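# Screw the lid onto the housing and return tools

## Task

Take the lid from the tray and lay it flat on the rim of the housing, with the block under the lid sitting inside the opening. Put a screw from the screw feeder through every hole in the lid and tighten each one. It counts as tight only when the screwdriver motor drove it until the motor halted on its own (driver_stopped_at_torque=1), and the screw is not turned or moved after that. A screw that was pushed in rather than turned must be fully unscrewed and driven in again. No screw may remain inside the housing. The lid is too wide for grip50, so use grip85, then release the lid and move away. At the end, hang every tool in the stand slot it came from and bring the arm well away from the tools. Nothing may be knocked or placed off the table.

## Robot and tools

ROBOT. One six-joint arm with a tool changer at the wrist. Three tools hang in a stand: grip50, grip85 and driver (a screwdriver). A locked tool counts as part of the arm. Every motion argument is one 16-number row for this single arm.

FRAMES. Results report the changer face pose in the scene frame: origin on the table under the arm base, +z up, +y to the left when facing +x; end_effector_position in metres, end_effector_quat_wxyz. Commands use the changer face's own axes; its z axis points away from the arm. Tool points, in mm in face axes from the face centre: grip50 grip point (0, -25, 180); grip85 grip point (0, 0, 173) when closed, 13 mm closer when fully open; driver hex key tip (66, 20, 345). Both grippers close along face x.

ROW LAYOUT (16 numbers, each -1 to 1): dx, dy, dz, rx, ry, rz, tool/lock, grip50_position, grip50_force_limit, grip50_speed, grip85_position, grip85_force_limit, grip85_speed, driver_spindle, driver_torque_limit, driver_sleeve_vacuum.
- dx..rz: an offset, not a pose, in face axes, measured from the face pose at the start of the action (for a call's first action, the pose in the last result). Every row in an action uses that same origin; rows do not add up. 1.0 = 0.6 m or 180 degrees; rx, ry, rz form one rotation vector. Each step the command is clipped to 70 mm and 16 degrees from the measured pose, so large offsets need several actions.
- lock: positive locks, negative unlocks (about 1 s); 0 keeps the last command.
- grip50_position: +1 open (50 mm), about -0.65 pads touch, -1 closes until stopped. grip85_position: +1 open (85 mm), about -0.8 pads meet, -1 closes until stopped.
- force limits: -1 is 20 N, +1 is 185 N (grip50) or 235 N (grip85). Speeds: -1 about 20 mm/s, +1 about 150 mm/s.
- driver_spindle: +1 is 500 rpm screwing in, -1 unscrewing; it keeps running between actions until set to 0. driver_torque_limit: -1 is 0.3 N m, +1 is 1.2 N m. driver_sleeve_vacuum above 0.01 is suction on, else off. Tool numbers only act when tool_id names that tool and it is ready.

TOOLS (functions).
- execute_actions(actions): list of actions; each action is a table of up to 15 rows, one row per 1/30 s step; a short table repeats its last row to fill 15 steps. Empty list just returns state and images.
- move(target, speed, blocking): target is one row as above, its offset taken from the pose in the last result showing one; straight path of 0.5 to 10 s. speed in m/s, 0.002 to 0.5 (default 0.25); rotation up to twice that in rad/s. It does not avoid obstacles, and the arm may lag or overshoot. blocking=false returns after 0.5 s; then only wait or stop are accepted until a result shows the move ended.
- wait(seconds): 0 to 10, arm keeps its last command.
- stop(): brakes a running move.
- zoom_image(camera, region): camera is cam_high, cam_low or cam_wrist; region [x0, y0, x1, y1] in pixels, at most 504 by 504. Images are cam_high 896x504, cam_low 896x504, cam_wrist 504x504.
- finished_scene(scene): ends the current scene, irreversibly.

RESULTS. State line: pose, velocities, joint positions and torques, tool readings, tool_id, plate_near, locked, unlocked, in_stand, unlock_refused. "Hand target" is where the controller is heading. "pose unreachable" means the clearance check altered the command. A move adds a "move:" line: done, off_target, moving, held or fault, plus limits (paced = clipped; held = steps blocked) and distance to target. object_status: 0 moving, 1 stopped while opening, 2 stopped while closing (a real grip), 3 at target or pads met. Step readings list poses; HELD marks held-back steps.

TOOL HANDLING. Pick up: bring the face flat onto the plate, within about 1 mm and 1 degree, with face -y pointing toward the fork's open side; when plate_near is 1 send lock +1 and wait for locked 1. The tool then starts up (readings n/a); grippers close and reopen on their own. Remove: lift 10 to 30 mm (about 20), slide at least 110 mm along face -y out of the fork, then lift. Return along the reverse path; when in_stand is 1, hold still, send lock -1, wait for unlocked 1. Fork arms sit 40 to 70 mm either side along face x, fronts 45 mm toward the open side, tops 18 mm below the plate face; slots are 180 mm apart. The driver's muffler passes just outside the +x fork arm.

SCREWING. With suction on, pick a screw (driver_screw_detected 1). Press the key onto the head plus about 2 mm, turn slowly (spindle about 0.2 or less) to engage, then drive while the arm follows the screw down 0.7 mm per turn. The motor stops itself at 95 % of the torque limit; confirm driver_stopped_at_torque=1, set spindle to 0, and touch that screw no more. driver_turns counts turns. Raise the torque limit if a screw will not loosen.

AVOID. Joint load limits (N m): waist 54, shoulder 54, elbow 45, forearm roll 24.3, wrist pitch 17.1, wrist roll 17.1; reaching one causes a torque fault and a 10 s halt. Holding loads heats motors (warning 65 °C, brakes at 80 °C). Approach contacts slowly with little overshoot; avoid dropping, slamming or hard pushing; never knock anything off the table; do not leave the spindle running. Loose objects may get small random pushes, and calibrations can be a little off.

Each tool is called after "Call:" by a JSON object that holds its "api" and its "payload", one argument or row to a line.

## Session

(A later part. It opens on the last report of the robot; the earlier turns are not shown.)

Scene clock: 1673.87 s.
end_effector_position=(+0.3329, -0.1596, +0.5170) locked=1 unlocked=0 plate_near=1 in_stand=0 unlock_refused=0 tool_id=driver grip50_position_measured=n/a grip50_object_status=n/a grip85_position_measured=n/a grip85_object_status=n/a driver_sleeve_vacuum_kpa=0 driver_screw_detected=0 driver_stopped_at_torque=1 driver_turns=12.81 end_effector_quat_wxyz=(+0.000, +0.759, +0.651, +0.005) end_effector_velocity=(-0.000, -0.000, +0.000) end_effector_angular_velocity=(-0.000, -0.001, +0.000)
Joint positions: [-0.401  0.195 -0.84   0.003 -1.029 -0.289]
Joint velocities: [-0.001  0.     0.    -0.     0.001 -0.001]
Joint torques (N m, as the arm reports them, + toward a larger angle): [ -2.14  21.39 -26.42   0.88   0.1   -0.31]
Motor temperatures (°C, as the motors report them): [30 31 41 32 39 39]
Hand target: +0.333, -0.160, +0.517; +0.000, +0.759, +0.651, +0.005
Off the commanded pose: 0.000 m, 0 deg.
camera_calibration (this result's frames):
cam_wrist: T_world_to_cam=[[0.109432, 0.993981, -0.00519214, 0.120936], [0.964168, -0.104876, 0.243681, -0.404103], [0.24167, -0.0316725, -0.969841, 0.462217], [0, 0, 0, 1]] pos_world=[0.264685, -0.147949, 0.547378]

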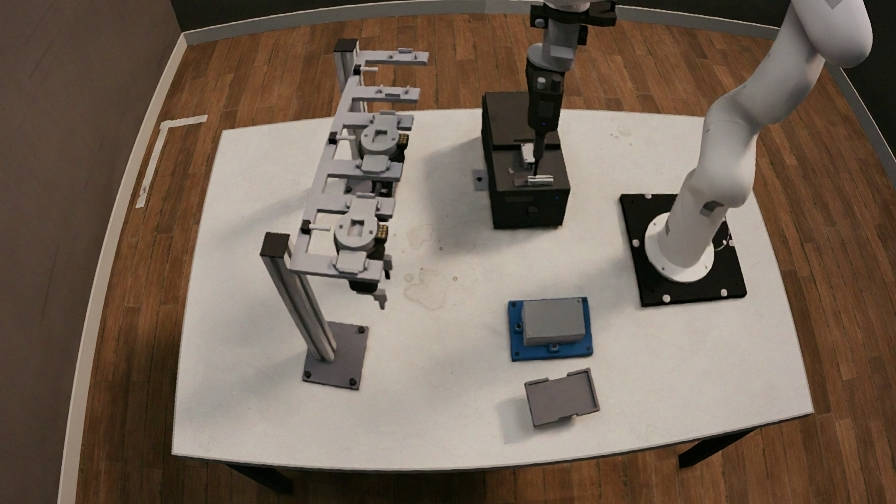

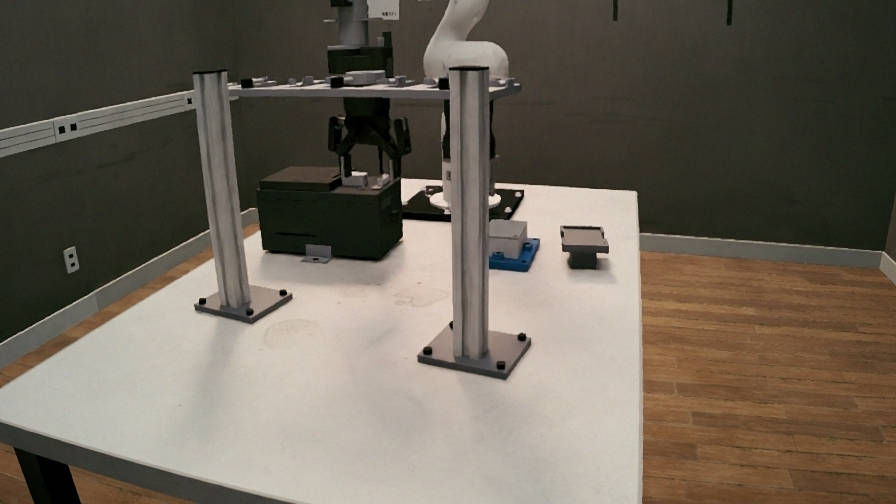

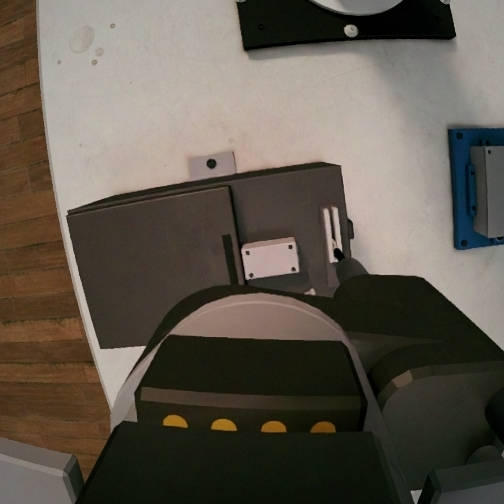

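Call:
{"api": "move", "payload": {
  "target": [0,0,0.0072,0,0,0,0,0,0,0,0,0,0,0,-1,-1],
  "speed": 0.004
}}

Call:
{"api": "execute_actions", "payload": {
  "actions": [
    [[0,0,0.0003,0,0,0,0,0,0,0,0,0,0,0.1,-1,-1],[0,0,0.0006,0,0,0,0,0,0,0,0,0,0,0.1,-1,-1],[0,0,0.0009,0,0,0,0,0,0,0,0,0,0,0.1,-1,-1],[0,0,0.0012,0,0,0,0,0,0,0,0,0,0,0.1,-1,-1],[0,0,0.0015,0,0,0,0,0,0,0,0,0,0,0.1,-1,-1],[0,0,0.0017,0,0,0,0,0,0,0,0,0,0,0.1,-1,-1]],
    [[0,0,0,0,0,0,0,0,0,0,0,0,0,0.1,-1,-1]],
    [[0,0,0,0,0,0,0,0,0,0,0,0,0,0,-1,-1]]
  ]
}}

Scene clock: 1687.37 s.
end_effector_position=(+0.3330, -0.1595, +0.5127) locked=1 unlocked=0 plate_near=1 in_stand=0 unlock_refused=0 tool_id=driver grip50_position_measured=n/a grip50_object_status=n/a grip85_position_measured=n/a grip85_object_status=n/a driver_sleeve_vacuum_kpa=0 driver_screw_detected=0 driver_stopped_at_torque=1 driver_turns=12.81 end_effector_quat_wxyz=(+0.000, +0.759, +0.651, +0.005) end_effector_velocity=(+0.000, -0.000, -0.000) end_effector_angular_velocity=(-0.001, -0.001, +0.001)
Joint positions: [-0.4    0.193 -0.832  0.003 -1.019 -0.289]
Joint velocities: [-0.     0.     0.    -0.     0.001 -0.001]
Joint torques (N m, as the arm reports them, + toward a larger angle): [ -1.72  23.41 -25.91   0.93  -0.05  -0.35]
Motor temperatures (°C, as the motors report them): [30 31 42 32 39 39]
Hand target: +0.333, -0.160, +0.513; +0.000, +0.759, +0.651, +0.005
Off the commanded pose: 0.000 m, 0 deg.
move: done
camera_calibration (this result's frames):
cam_wrist: T_world_to_cam=[[0.109481, 0.993975, -0.00526316, 0.120919], [0.964101, -0.104899, 0.243938, -0.403243], [0.241916, -0.0317809, -0.969776, 0.457942], [0, 0, 0, 1]] pos_world=[0.264745, -0.147936, 0.543104]

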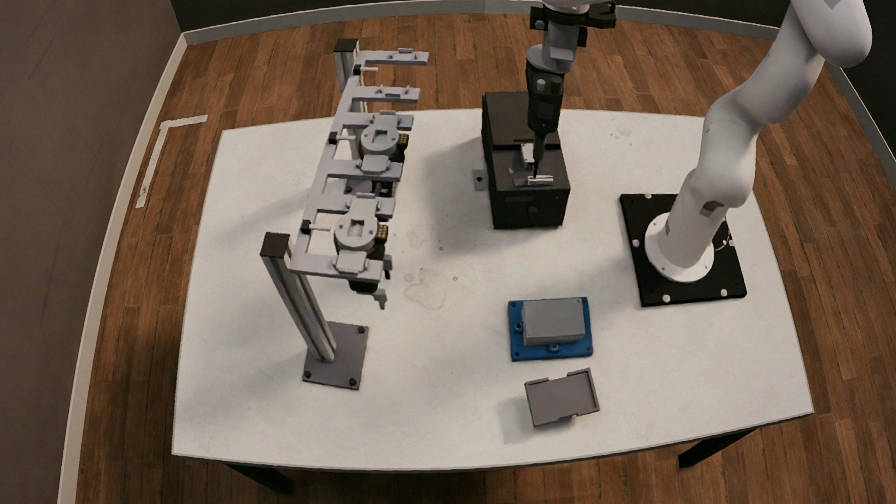

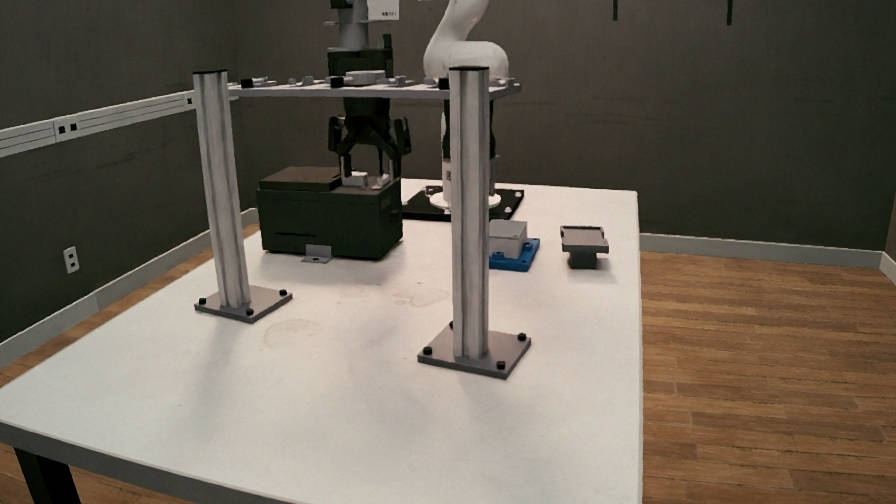

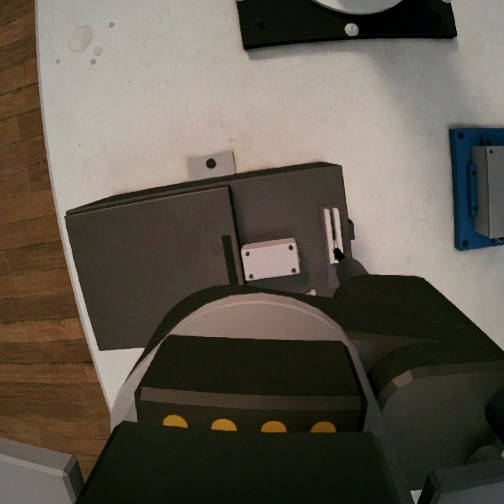

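Scene clock: 1688.87 s.
end_effector_position=(+0.3330, -0.1595, +0.5116) locked=1 unlocked=0 plate_near=1 in_stand=0 unlock_refused=0 tool_id=driver grip50_position_measured=n/a grip50_object_status=n/a grip85_position_measured=n/a grip85_object_status=n/a driver_sleeve_vacuum_kpa=0 driver_screw_detected=0 driver_stopped_at_torque=0 driver_turns=13.63 end_effector_quat_wxyz=(+0.000, +0.759, +0.651, +0.005) end_effector_velocity=(+0.000, +0.000, -0.000) end_effector_angular_velocity=(+0.000, -0.000, +0.000)
Joint positions: [-0.4    0.192 -0.83   0.003 -1.016 -0.289]
Joint velocities: [ 0.    -0.001  0.     0.     0.001 -0.   ]
Joint torques (N m, as the arm reports them, + toward a larger angle): [ -1.12  22.24 -25.56   0.76  -0.08  -0.26]
Motor temperatures (°C, as the motors report them): [30 31 42 32 39 39]
Hand target: +0.333, -0.160, +0.512; +0.000, +0.759, +0.651, +0.005
Off the commanded pose: 0.000 m, 0 deg.
Step readings (end_effector_position; steps 1 to 15: 1st action; 16 to 30: 2nd action; 31 to 45: 3rd action):
0: (+0.3330, -0.1595, +0.5127)
1: (+0.3330, -0.1595, +0.5127)
2: (+0.3330, -0.1596, +0.5127)
4: (+0.3330, -0.1596, +0.5125)
8: (+0.3330, -0.1596, +0.5121)
15: (+0.3330, -0.1595, +0.5116)
16: (+0.3330, -0.1595, +0.5116)
17: (+0.3330, -0.1595, +0.5116)
19: (+0.3330, -0.1595, +0.5116)
23: (+0.3330, -0.1595, +0.5116)
30: (+0.3330, -0.1595, +0.5116)
31: (+0.3330, -0.1595, +0.5116)
32: (+0.3330, -0.1595, +0.5116)
34: (+0.3330, -0.1595, +0.5116)
38: (+0.3330, -0.1595, +0.5116)
45: end_effector_position above
camera_calibration (this result's frames):
cam_wrist: T_world_to_cam=[[0.10949, 0.993974, -0.0052622, 0.120905], [0.964114, -0.10491, 0.243881, -0.402955], [0.241859, -0.0317759, -0.969791, 0.456908], [0, 0, 0, 1]] pos_world=[0.264749, -0.147931, 0.542015]

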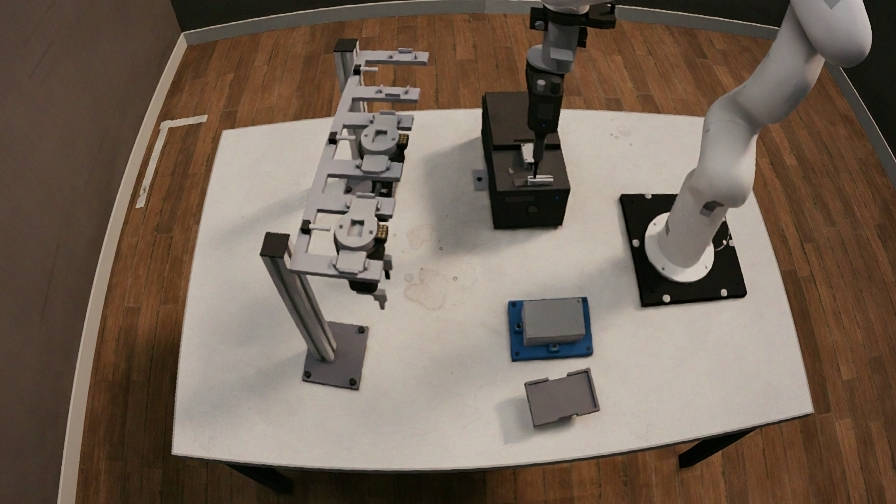

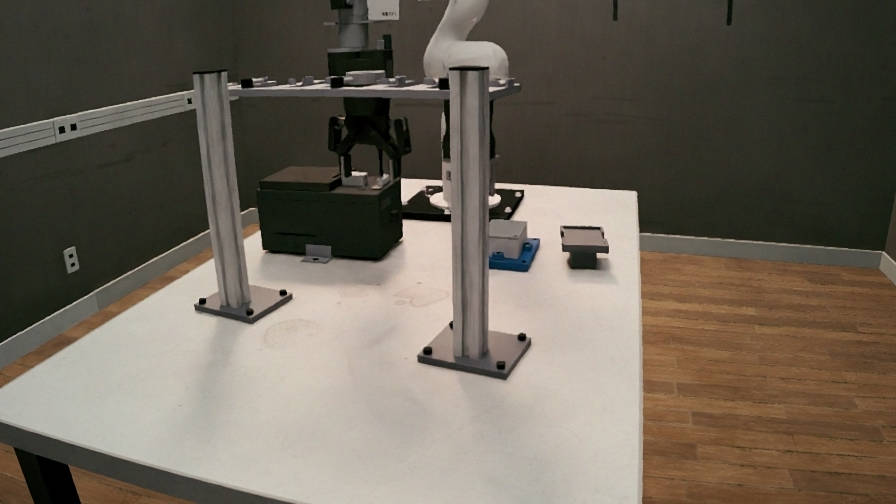

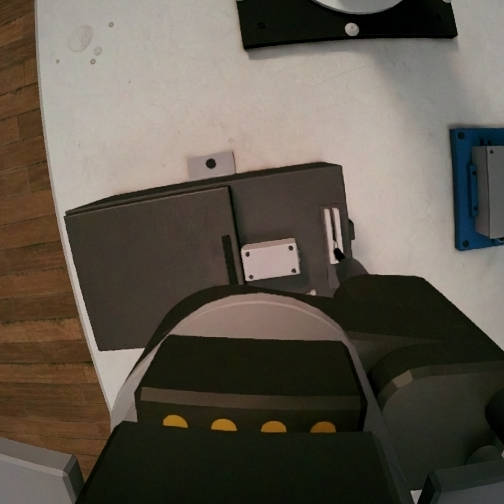

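Call:
{"api": "execute_actions", "payload": {
  "actions": [
    [[0,0,0.0004,0,0,0,0,0,0,0,0,0,0,0,-1,1],[0,0,0.0008,0,0,0,0,0,0,0,0,0,0,0,-1,1],[0,0,0.001,0,0,0,0,0,0,0,0,0,0,0,-1,1]]
  ]
}}

Scene clock: 1694.00 s.
end_effector_position=(+0.3330, -0.1595, +0.5111) locked=1 unlocked=0 plate_near=1 in_stand=0 unlock_refused=0 tool_id=driver grip50_position_measured=n/a grip50_object_status=n/a grip85_position_measured=n/a grip85_object_status=n/a driver_sleeve_vacuum_kpa=39 driver_screw_detected=1 driver_stopped_at_torque=0 driver_turns=13.63 end_effector_quat_wxyz=(+0.000, +0.759, +0.651, +0.005) end_effector_velocity=(+0.000, -0.000, -0.000) end_effector_angular_velocity=(+0.000, -0.000, -0.000)
Joint positions: [-0.4    0.192 -0.829  0.003 -1.015 -0.289]
Joint velocities: [-0. -0. -0.  0.  0. -0.]
Joint torques (N m, as the arm reports them, + toward a larger angle): [ -2.84  20.64 -25.63   0.81   0.05  -0.36]
Motor temperatures (°C, as the motors report them): [30 31 42 32 39 39]
Hand target: +0.333, -0.160, +0.511; +0.000, +0.759, +0.651, +0.005
Off the commanded pose: 0.000 m, 0 deg.
Step readings (end_effector_position):
0: (+0.3330, -0.1595, +0.5116)
1: (+0.3330, -0.1595, +0.5116)
2: (+0.3330, -0.1595, +0.5116)
4: (+0.3330, -0.1595, +0.5113)
8: (+0.3330, -0.1595, +0.5111)
15: end_effector_position above
camera_calibration (this result's frames):
cam_wrist: T_world_to_cam=[[0.109493, 0.993974, -0.00527412, 0.120904], [0.964094, -0.104907, 0.243961, -0.402871], [0.241938, -0.0317967, -0.969771, 0.456351], [0, 0, 0, 1]] pos_world=[0.264759, -0.147929, 0.541479]

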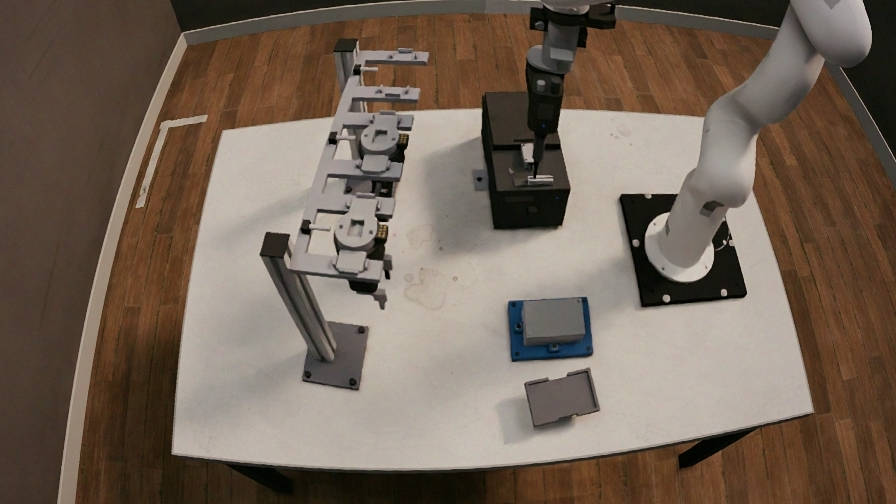

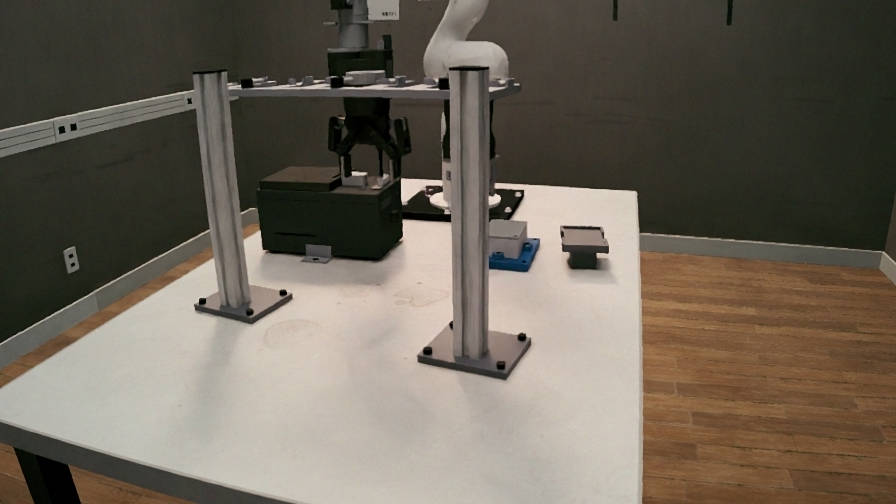

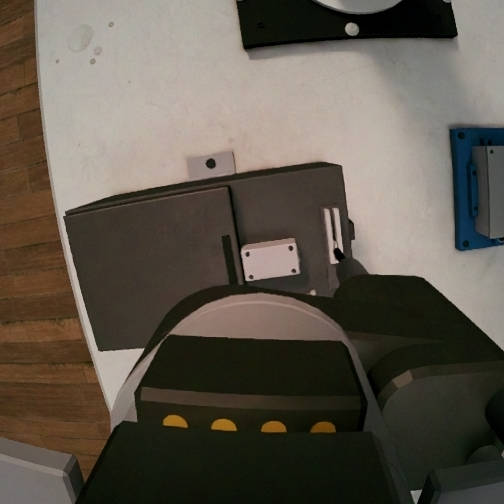

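Call:
{"api": "move", "payload": {
  "target": [0,0,-0.07,0,0,0,0,0,0,0,0,0,0,0,-1,1],
  "speed": 0.02
}}

Scene clock: 1699.63 s.
end_effector_position=(+0.3328, -0.1597, +0.5530) locked=1 unlocked=0 plate_near=1 in_stand=0 unlock_refused=0 tool_id=driver grip50_position_measured=n/a grip50_object_status=n/a grip85_position_measured=n/a grip85_object_status=n/a driver_sleeve_vacuum_kpa=40 driver_screw_detected=1 driver_stopped_at_torque=0 driver_turns=13.63 end_effector_quat_wxyz=(+0.000, +0.759, +0.651, +0.005) end_effector_velocity=(-0.000, +0.000, +0.000) end_effector_angular_velocity=(+0.001, +0.002, +0.001)
Joint positions: [-0.401  0.211 -0.908  0.003 -1.112 -0.289]
Joint velocities: [ 0.001 -0.001 -0.001  0.    -0.004 -0.   ]
Joint torques (N m, as the arm reports them, + toward a larger angle): [ -1.02  22.29 -26.3    1.05   0.11  -0.26]
Motor temperatures (°C, as the motors report them): [30 31 42 32 39 39]
Hand target: +0.333, -0.160, +0.553; +0.000, +0.759, +0.651, +0.005
Off the commanded pose: 0.000 m, 0 deg.
move: done
camera_calibration (this result's frames):
cam_wrist: T_world_to_cam=[[0.109348, 0.99399, -0.00519286, 0.121354], [0.964106, -0.104786, 0.243967, -0.412865], [0.241956, -0.0316837, -0.96977, 0.497071], [0, 0, 0, 1]] pos_world=[0.264507, -0.148138, 0.5834]

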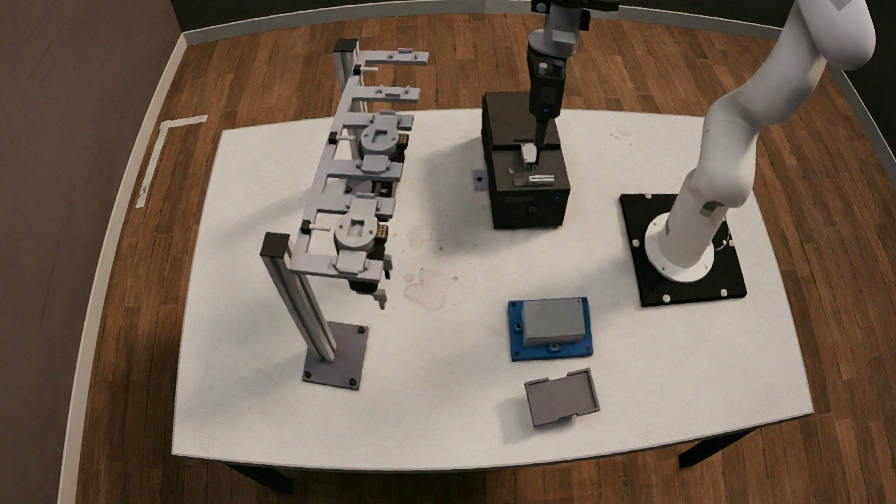

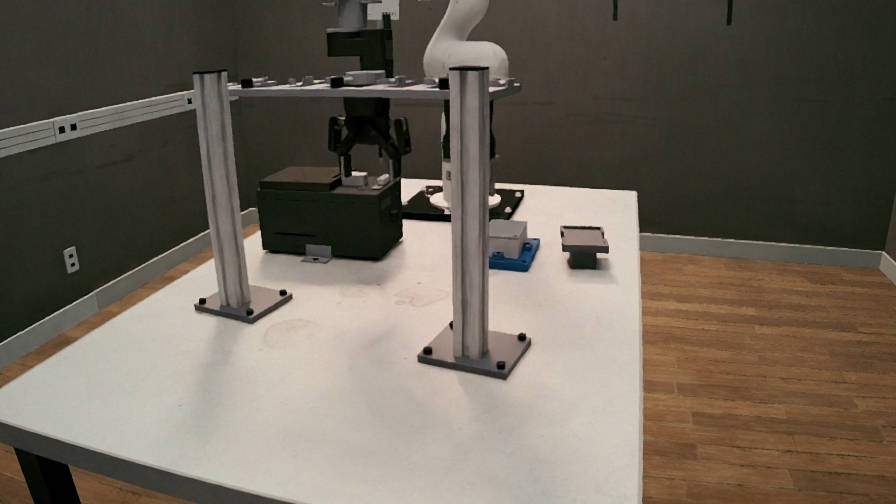

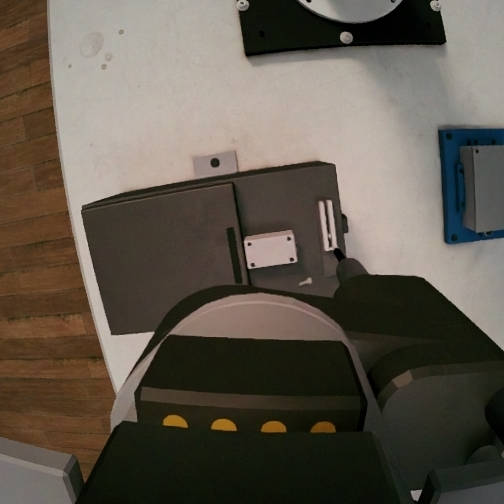

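Call:
{"api": "move", "payload": {
  "target": [0.3647,-0.1788,0,0,0,0,0,0,0,0,0,0,0,0,-1,1],
  "speed": 0.08
}}

Call:
{"api": "move", "payload": {
  "target": [0,0,0.185,0,0,0,0,0,0,0,0,0,0,0,-1,1],
  "speed": 0.05
}}

Scene clock: 1712.73 s.
end_effector_position=(+0.2603, +0.0729, +0.5538) locked=1 unlocked=0 plate_near=1 in_stand=0 unlock_refused=0 tool_id=driver grip50_position_measured=n/a grip50_object_status=n/a grip85_position_measured=n/a grip85_object_status=n/a driver_sleeve_vacuum_kpa=40 driver_screw_detected=1 driver_stopped_at_torque=0 driver_turns=13.63 end_effector_quat_wxyz=(-0.001, +0.759, +0.651, +0.005) end_effector_velocity=(+0.000, +0.000, -0.000) end_effector_angular_velocity=(-0.001, +0.000, -0.002)
Joint positions: [ 0.324  0.482 -0.715 -0.001 -1.191  0.437]
Joint velocities: [ 0.002 -0.001  0.001 -0.001  0.001  0.004]
Joint torques (N m, as the arm reports them, + toward a larger angle): [ -2.15   5.33 -26.95   0.71   0.73  -0.27]
Motor temperatures (°C, as the motors report them): [30 30 42 32 39 39]
Hand target: +0.260, +0.073, +0.554; -0.001, +0.759, +0.651, +0.005
Off the commanded pose: 0.000 m, 0 deg.
move: done
camera_calibration (this result's frames):
cam_wrist: T_world_to_cam=[[0.109309, 0.993999, -0.00420349, -0.102535], [0.964355, -0.105022, 0.24288, -0.318204], [0.240981, -0.0306026, -0.970047, 0.523061], [0, 0, 0, 1]] pos_world=[0.192022, 0.0845082, 0.584249]

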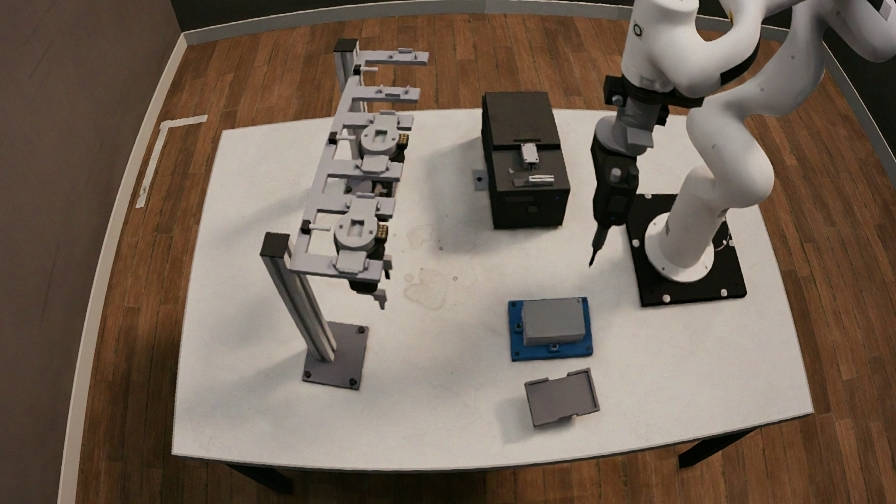

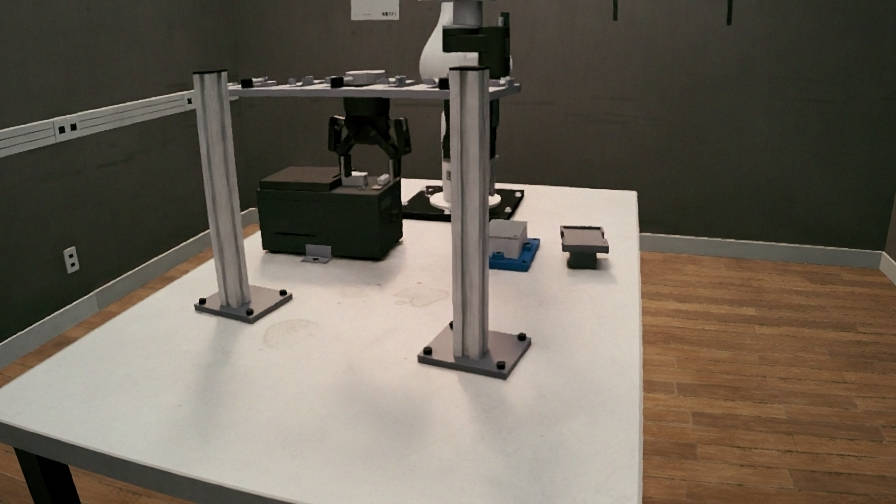

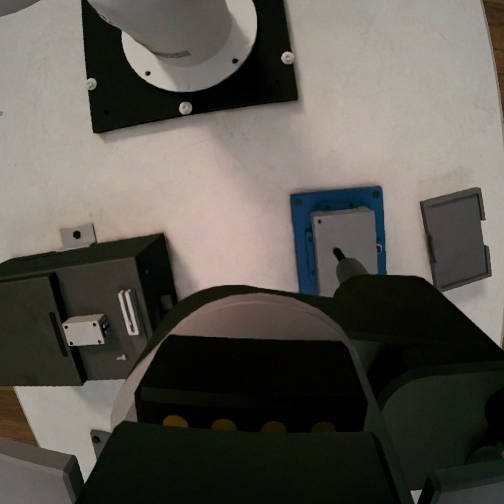

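Scene clock: 1715.30 s.
end_effector_position=(+0.2610, +0.0735, +0.4429) locked=1 unlocked=0 plate_near=1 in_stand=0 unlock_refused=0 tool_id=driver grip50_position_measured=n/a grip50_object_status=n/a grip85_position_measured=n/a grip85_object_status=n/a driver_sleeve_vacuum_kpa=40 driver_screw_detected=1 driver_stopped_at_torque=0 driver_turns=13.63 end_effector_quat_wxyz=(-0.000, +0.759, +0.651, +0.005) end_effector_velocity=(+0.000, +0.000, -0.000) end_effector_angular_velocity=(-0.000, -0.001, +0.001)
Joint positions: [ 0.324  0.42  -0.503 -0.001 -0.917  0.437]
Joint velocities: [ 0.001 -0.001  0.001 -0.     0.002 -0.   ]
Joint torques (N m, as the arm reports them, + toward a larger angle): [ -1.39   7.21 -26.37   0.66   0.83  -0.31]
Motor temperatures (°C, as the motors report them): [30 30 42 32 39 39]
Hand target: +0.261, +0.073, +0.443; -0.000, +0.759, +0.651, +0.005
Off the commanded pose: 0.000 m, 0 deg.
move: done
camera_calibration (this result's frames):
cam_wrist: T_world_to_cam=[[0.109721, 0.993953, -0.00429615, -0.103709], [0.964229, -0.105388, 0.243221, -0.292013], [0.241297, -0.0308289, -0.969961, 0.41528], [0, 0, 0, 1]] pos_world=[0.192741, 0.0851098, 0.473384]

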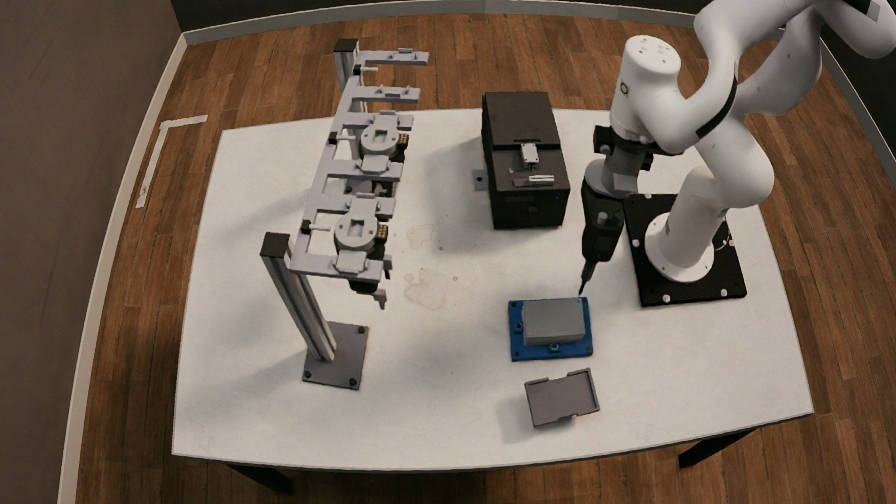

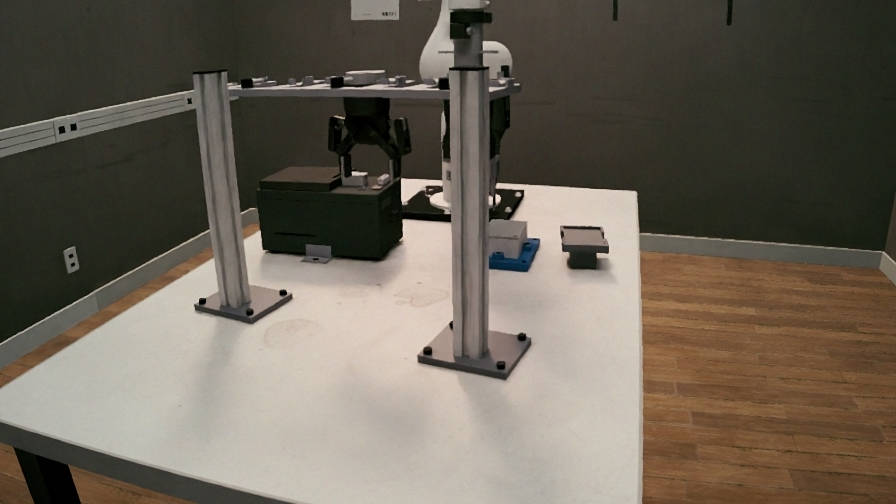

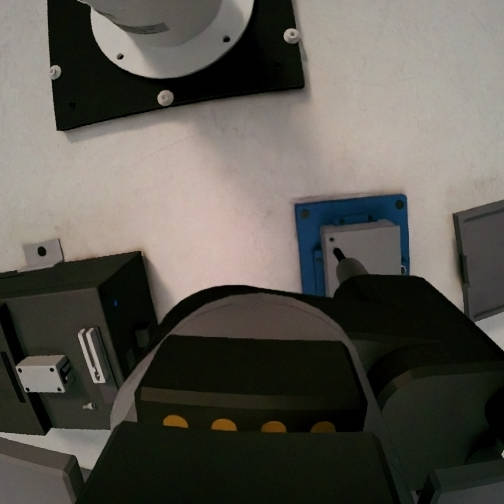

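Call:
{"api": "zoom_image", "payload": {
  "camera": "cam_wrist",
  "region": [300,210,380,290]
}}

Region (300, 210, 380, 290) of cam_wrist's 504x504 image, scaled by 6.300, with more detail than that image has.

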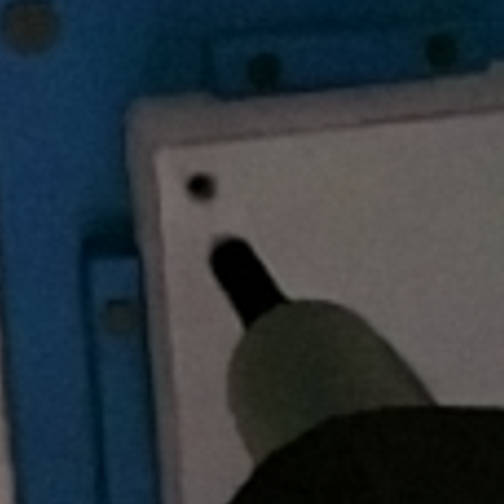

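Call:
{"api": "move", "payload": {
  "target": [0.0008,-0.0035,0.0215,0,0,0,0,0,0,0,0,0,0,0,-1,1],
  "speed": 0.01
}}

Call:
{"api": "zoom_image", "payload": {
  "camera": "cam_wrist",
  "region": [300,210,380,290]
}}

Scene clock: 1731.27 s.
end_effector_position=(+0.2591, +0.0744, +0.4301) locked=1 unlocked=0 plate_near=1 in_stand=0 unlock_refused=0 tool_id=driver grip50_position_measured=n/a grip50_object_status=n/a grip85_position_measured=n/a grip85_object_status=n/a driver_sleeve_vacuum_kpa=40 driver_screw_detected=1 driver_stopped_at_torque=0 driver_turns=13.63 end_effector_quat_wxyz=(-0.000, +0.759, +0.651, +0.005) end_effector_velocity=(+0.000, -0.000, -0.000) end_effector_angular_velocity=(+0.000, -0.001, -0.000)
Joint positions: [ 0.328  0.411 -0.479 -0.001 -0.884  0.442]
Joint velocities: [-0.    -0.001  0.    -0.     0.002 -0.   ]
Joint torques (N m, as the arm reports them, + toward a larger angle): [ -1.88   8.03 -25.74   0.8    0.83  -0.24]
Motor temperatures (°C, as the motors report them): [30 30 42 32 39 39]
Hand target: +0.259, +0.074, +0.430; -0.000, +0.759, +0.651, +0.005
Off the commanded pose: 0.000 m, 0 deg.
move: done
camera_calibration (this result's frames):
cam_wrist: T_world_to_cam=[[0.109761, 0.993949, -0.0043431, -0.104394], [0.964236, -0.105417, 0.24318, -0.286924], [0.24125, -0.0308795, -0.969971, 0.403314], [0, 0, 0, 1]] pos_world=[0.190821, 0.0859693, 0.460524]

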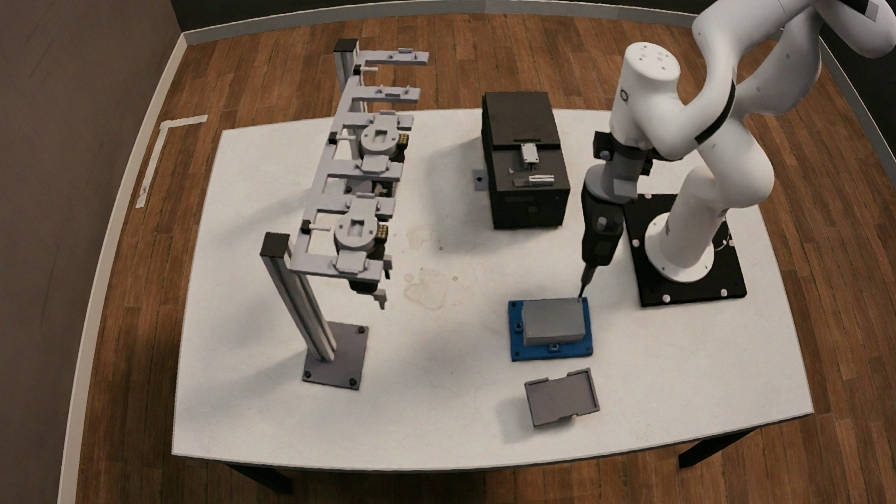

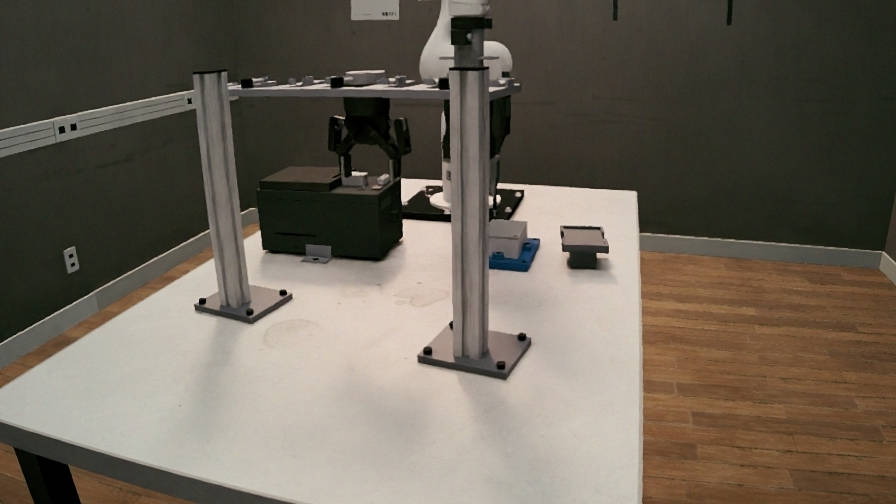

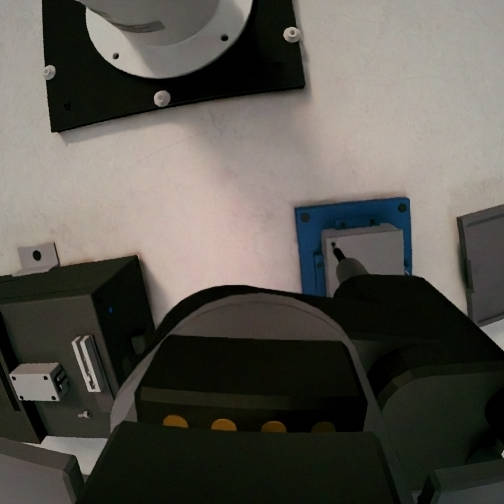

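Region (300, 210, 380, 290) of cam_wrist's 504x504 image, scaled by 6.300, with more detail than that image has.

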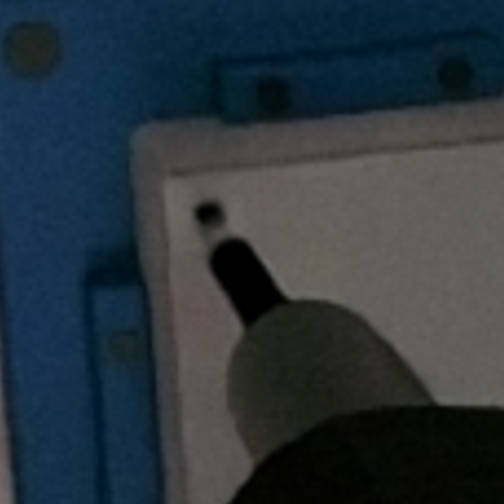

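Call:
{"api": "move", "payload": {
  "target": [0,-0.0024,0.0118,0,0,0,0,0,0,0,0,0,0,0,-1,1],
  "speed": 0.006
}}

Call:
{"api": "zoom_image", "payload": {
  "camera": "cam_wrist",
  "region": [315,225,355,265]
}}

Call:
{"api": "zoom_image", "payload": {
  "camera": "cam_high",
  "region": [560,275,610,315]
}}

Scene clock: 1742.10 s.
end_effector_position=(+0.2577, +0.0746, +0.4230) locked=1 unlocked=0 plate_near=1 in_stand=0 unlock_refused=0 tool_id=driver grip50_position_measured=n/a grip50_object_status=n/a grip85_position_measured=n/a grip85_object_status=n/a driver_sleeve_vacuum_kpa=40 driver_screw_detected=1 driver_stopped_at_torque=0 driver_turns=13.63 end_effector_quat_wxyz=(-0.000, +0.759, +0.651, +0.005) end_effector_velocity=(+0.000, -0.000, -0.000) end_effector_angular_velocity=(+0.000, -0.002, +0.000)
Joint positions: [ 0.331  0.407 -0.465 -0.001 -0.865  0.444]
Joint velocities: [-0.     0.     0.    -0.     0.002 -0.   ]
Joint torques (N m, as the arm reports them, + toward a larger angle): [ -1.49   8.02 -26.36   0.56   0.78  -0.32]
Motor temperatures (°C, as the motors report them): [30 30 42 32 39 39]
Hand target: +0.258, +0.075, +0.423; -0.000, +0.759, +0.651, +0.005
Off the commanded pose: 0.000 m, 0 deg.
move: done
camera_calibration (this result's frames):
cam_wrist: T_world_to_cam=[[0.109782, 0.993946, -0.00437122, -0.104519], [0.96424, -0.105432, 0.243156, -0.283842], [0.241223, -0.0309091, -0.969977, 0.396818], [0, 0, 0, 1]] pos_world=[0.189445, 0.0862255, 0.453465]

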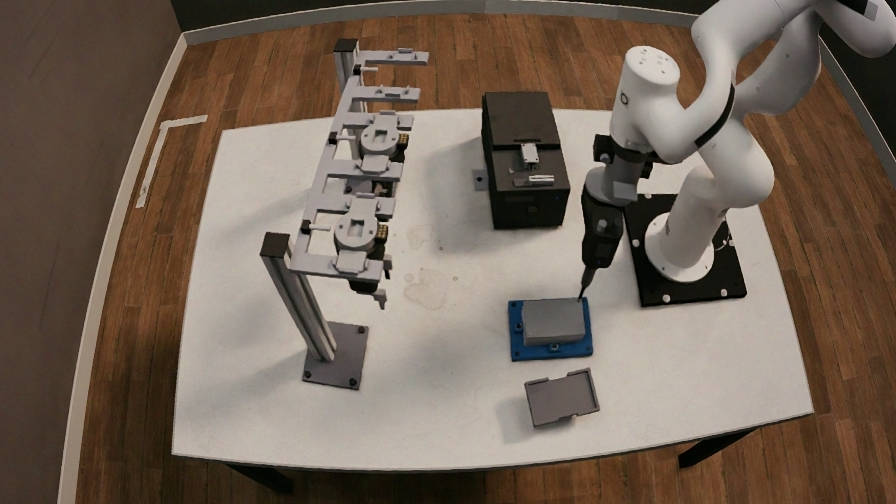

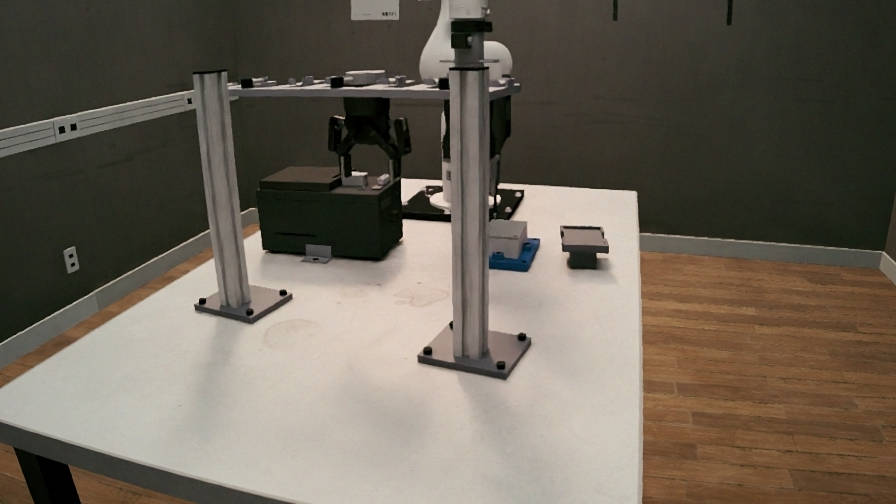

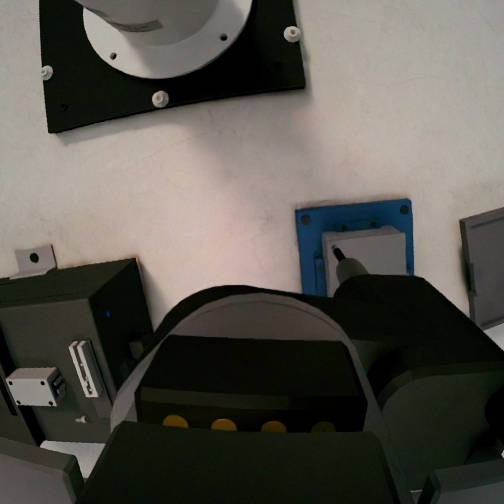

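Region (315, 225, 355, 265) of cam_wrist's 504x504 image, scaled by 12.600, with more detail than that image has.

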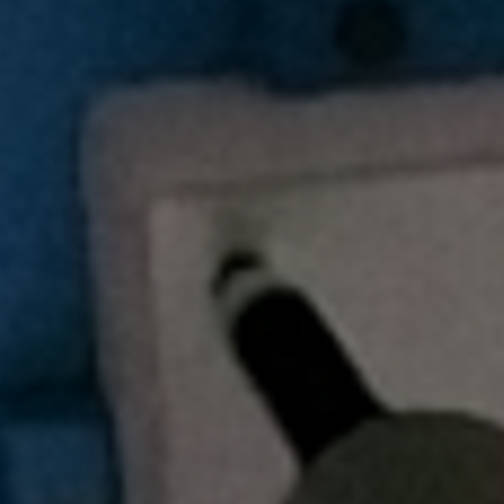

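Region (560, 275, 610, 315) of cam_high's 896x504 image, scaled by 10.080, with more detail than that image has; it fills the top 403 rows of this view, and the rest is white.

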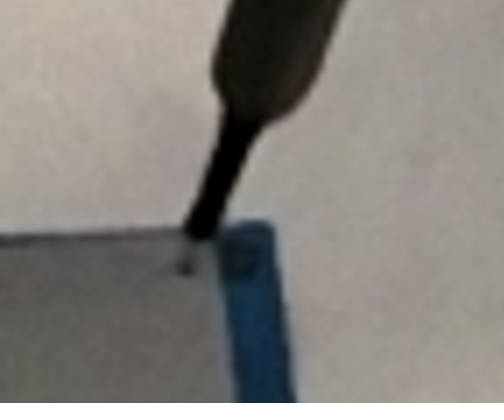

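Call:
{"api": "move", "payload": {
  "target": [0,0,0.0058,0,0,0,0,0,0,0,0,0,0,0,-1,1],
  "speed": 0.003
}}

Call:
{"api": "zoom_image", "payload": {
  "camera": "cam_wrist",
  "region": [315,225,355,265]
}}

Scene clock: 1753.57 s.
end_effector_position=(+0.2577, +0.0746, +0.4195) locked=1 unlocked=0 plate_near=1 in_stand=0 unlock_refused=0 tool_id=driver grip50_position_measured=n/a grip50_object_status=n/a grip85_position_measured=n/a grip85_object_status=n/a driver_sleeve_vacuum_kpa=40 driver_screw_detected=1 driver_stopped_at_torque=0 driver_turns=13.63 end_effector_quat_wxyz=(-0.000, +0.759, +0.651, +0.005) end_effector_velocity=(-0.000, +0.000, -0.001) end_effector_angular_velocity=(-0.000, +0.000, -0.000)
Joint positions: [ 0.331  0.402 -0.459 -0.001 -0.856  0.444]
Joint velocities: [ 0.    -0.     0.001  0.     0.002  0.   ]
Joint torques (N m, as the arm reports them, + toward a larger angle): [ -2.13   9.57 -25.94   0.5    0.8   -0.23]
Motor temperatures (°C, as the motors report them): [30 30 42 32 39 39]
Hand target: +0.258, +0.075, +0.420; -0.000, +0.759, +0.651, +0.005
Off the commanded pose: 0.000 m, 0 deg.
move: done
camera_calibration (this result's frames):
cam_wrist: T_world_to_cam=[[0.109795, 0.993945, -0.00438712, -0.104549], [0.964242, -0.10544, 0.243147, -0.283012], [0.241212, -0.0309264, -0.96998, 0.393457], [0, 0, 0, 1]] pos_world=[0.189464, 0.0862429, 0.45]

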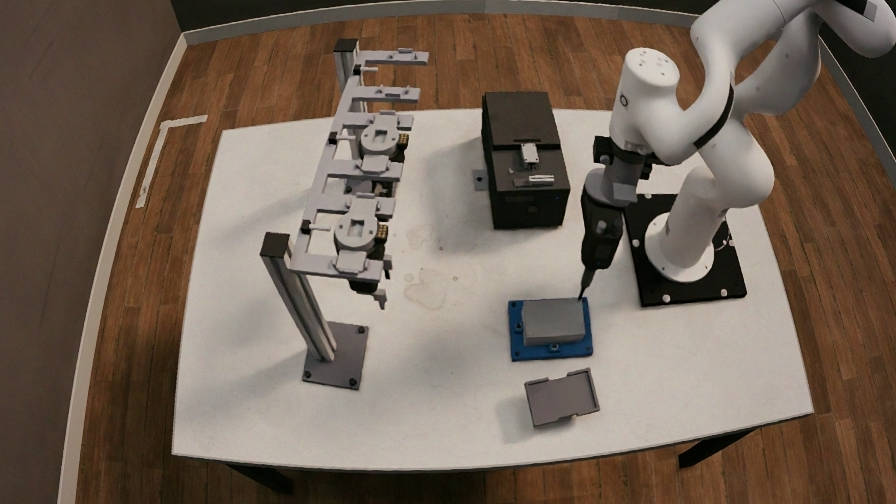

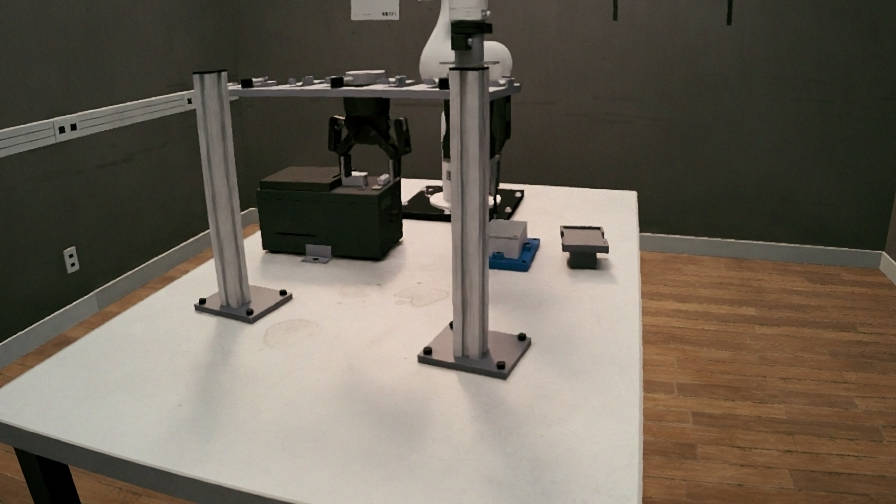

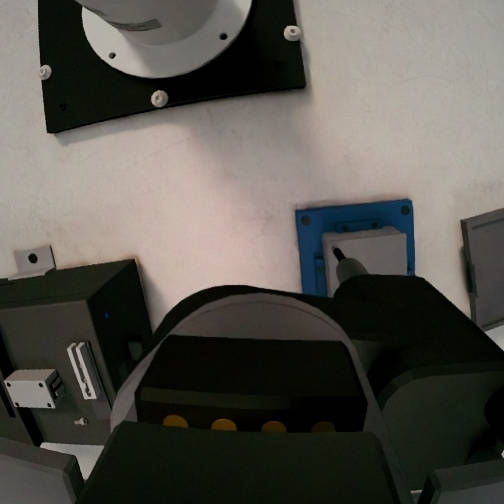

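Region (315, 225, 355, 265) of cam_wrist's 504x504 image, scaled by 12.600, with more detail than that image has.

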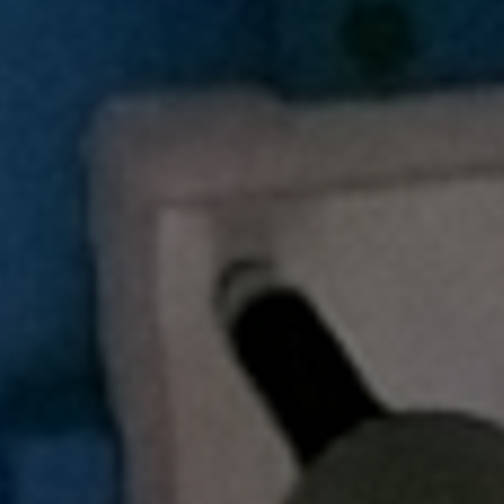

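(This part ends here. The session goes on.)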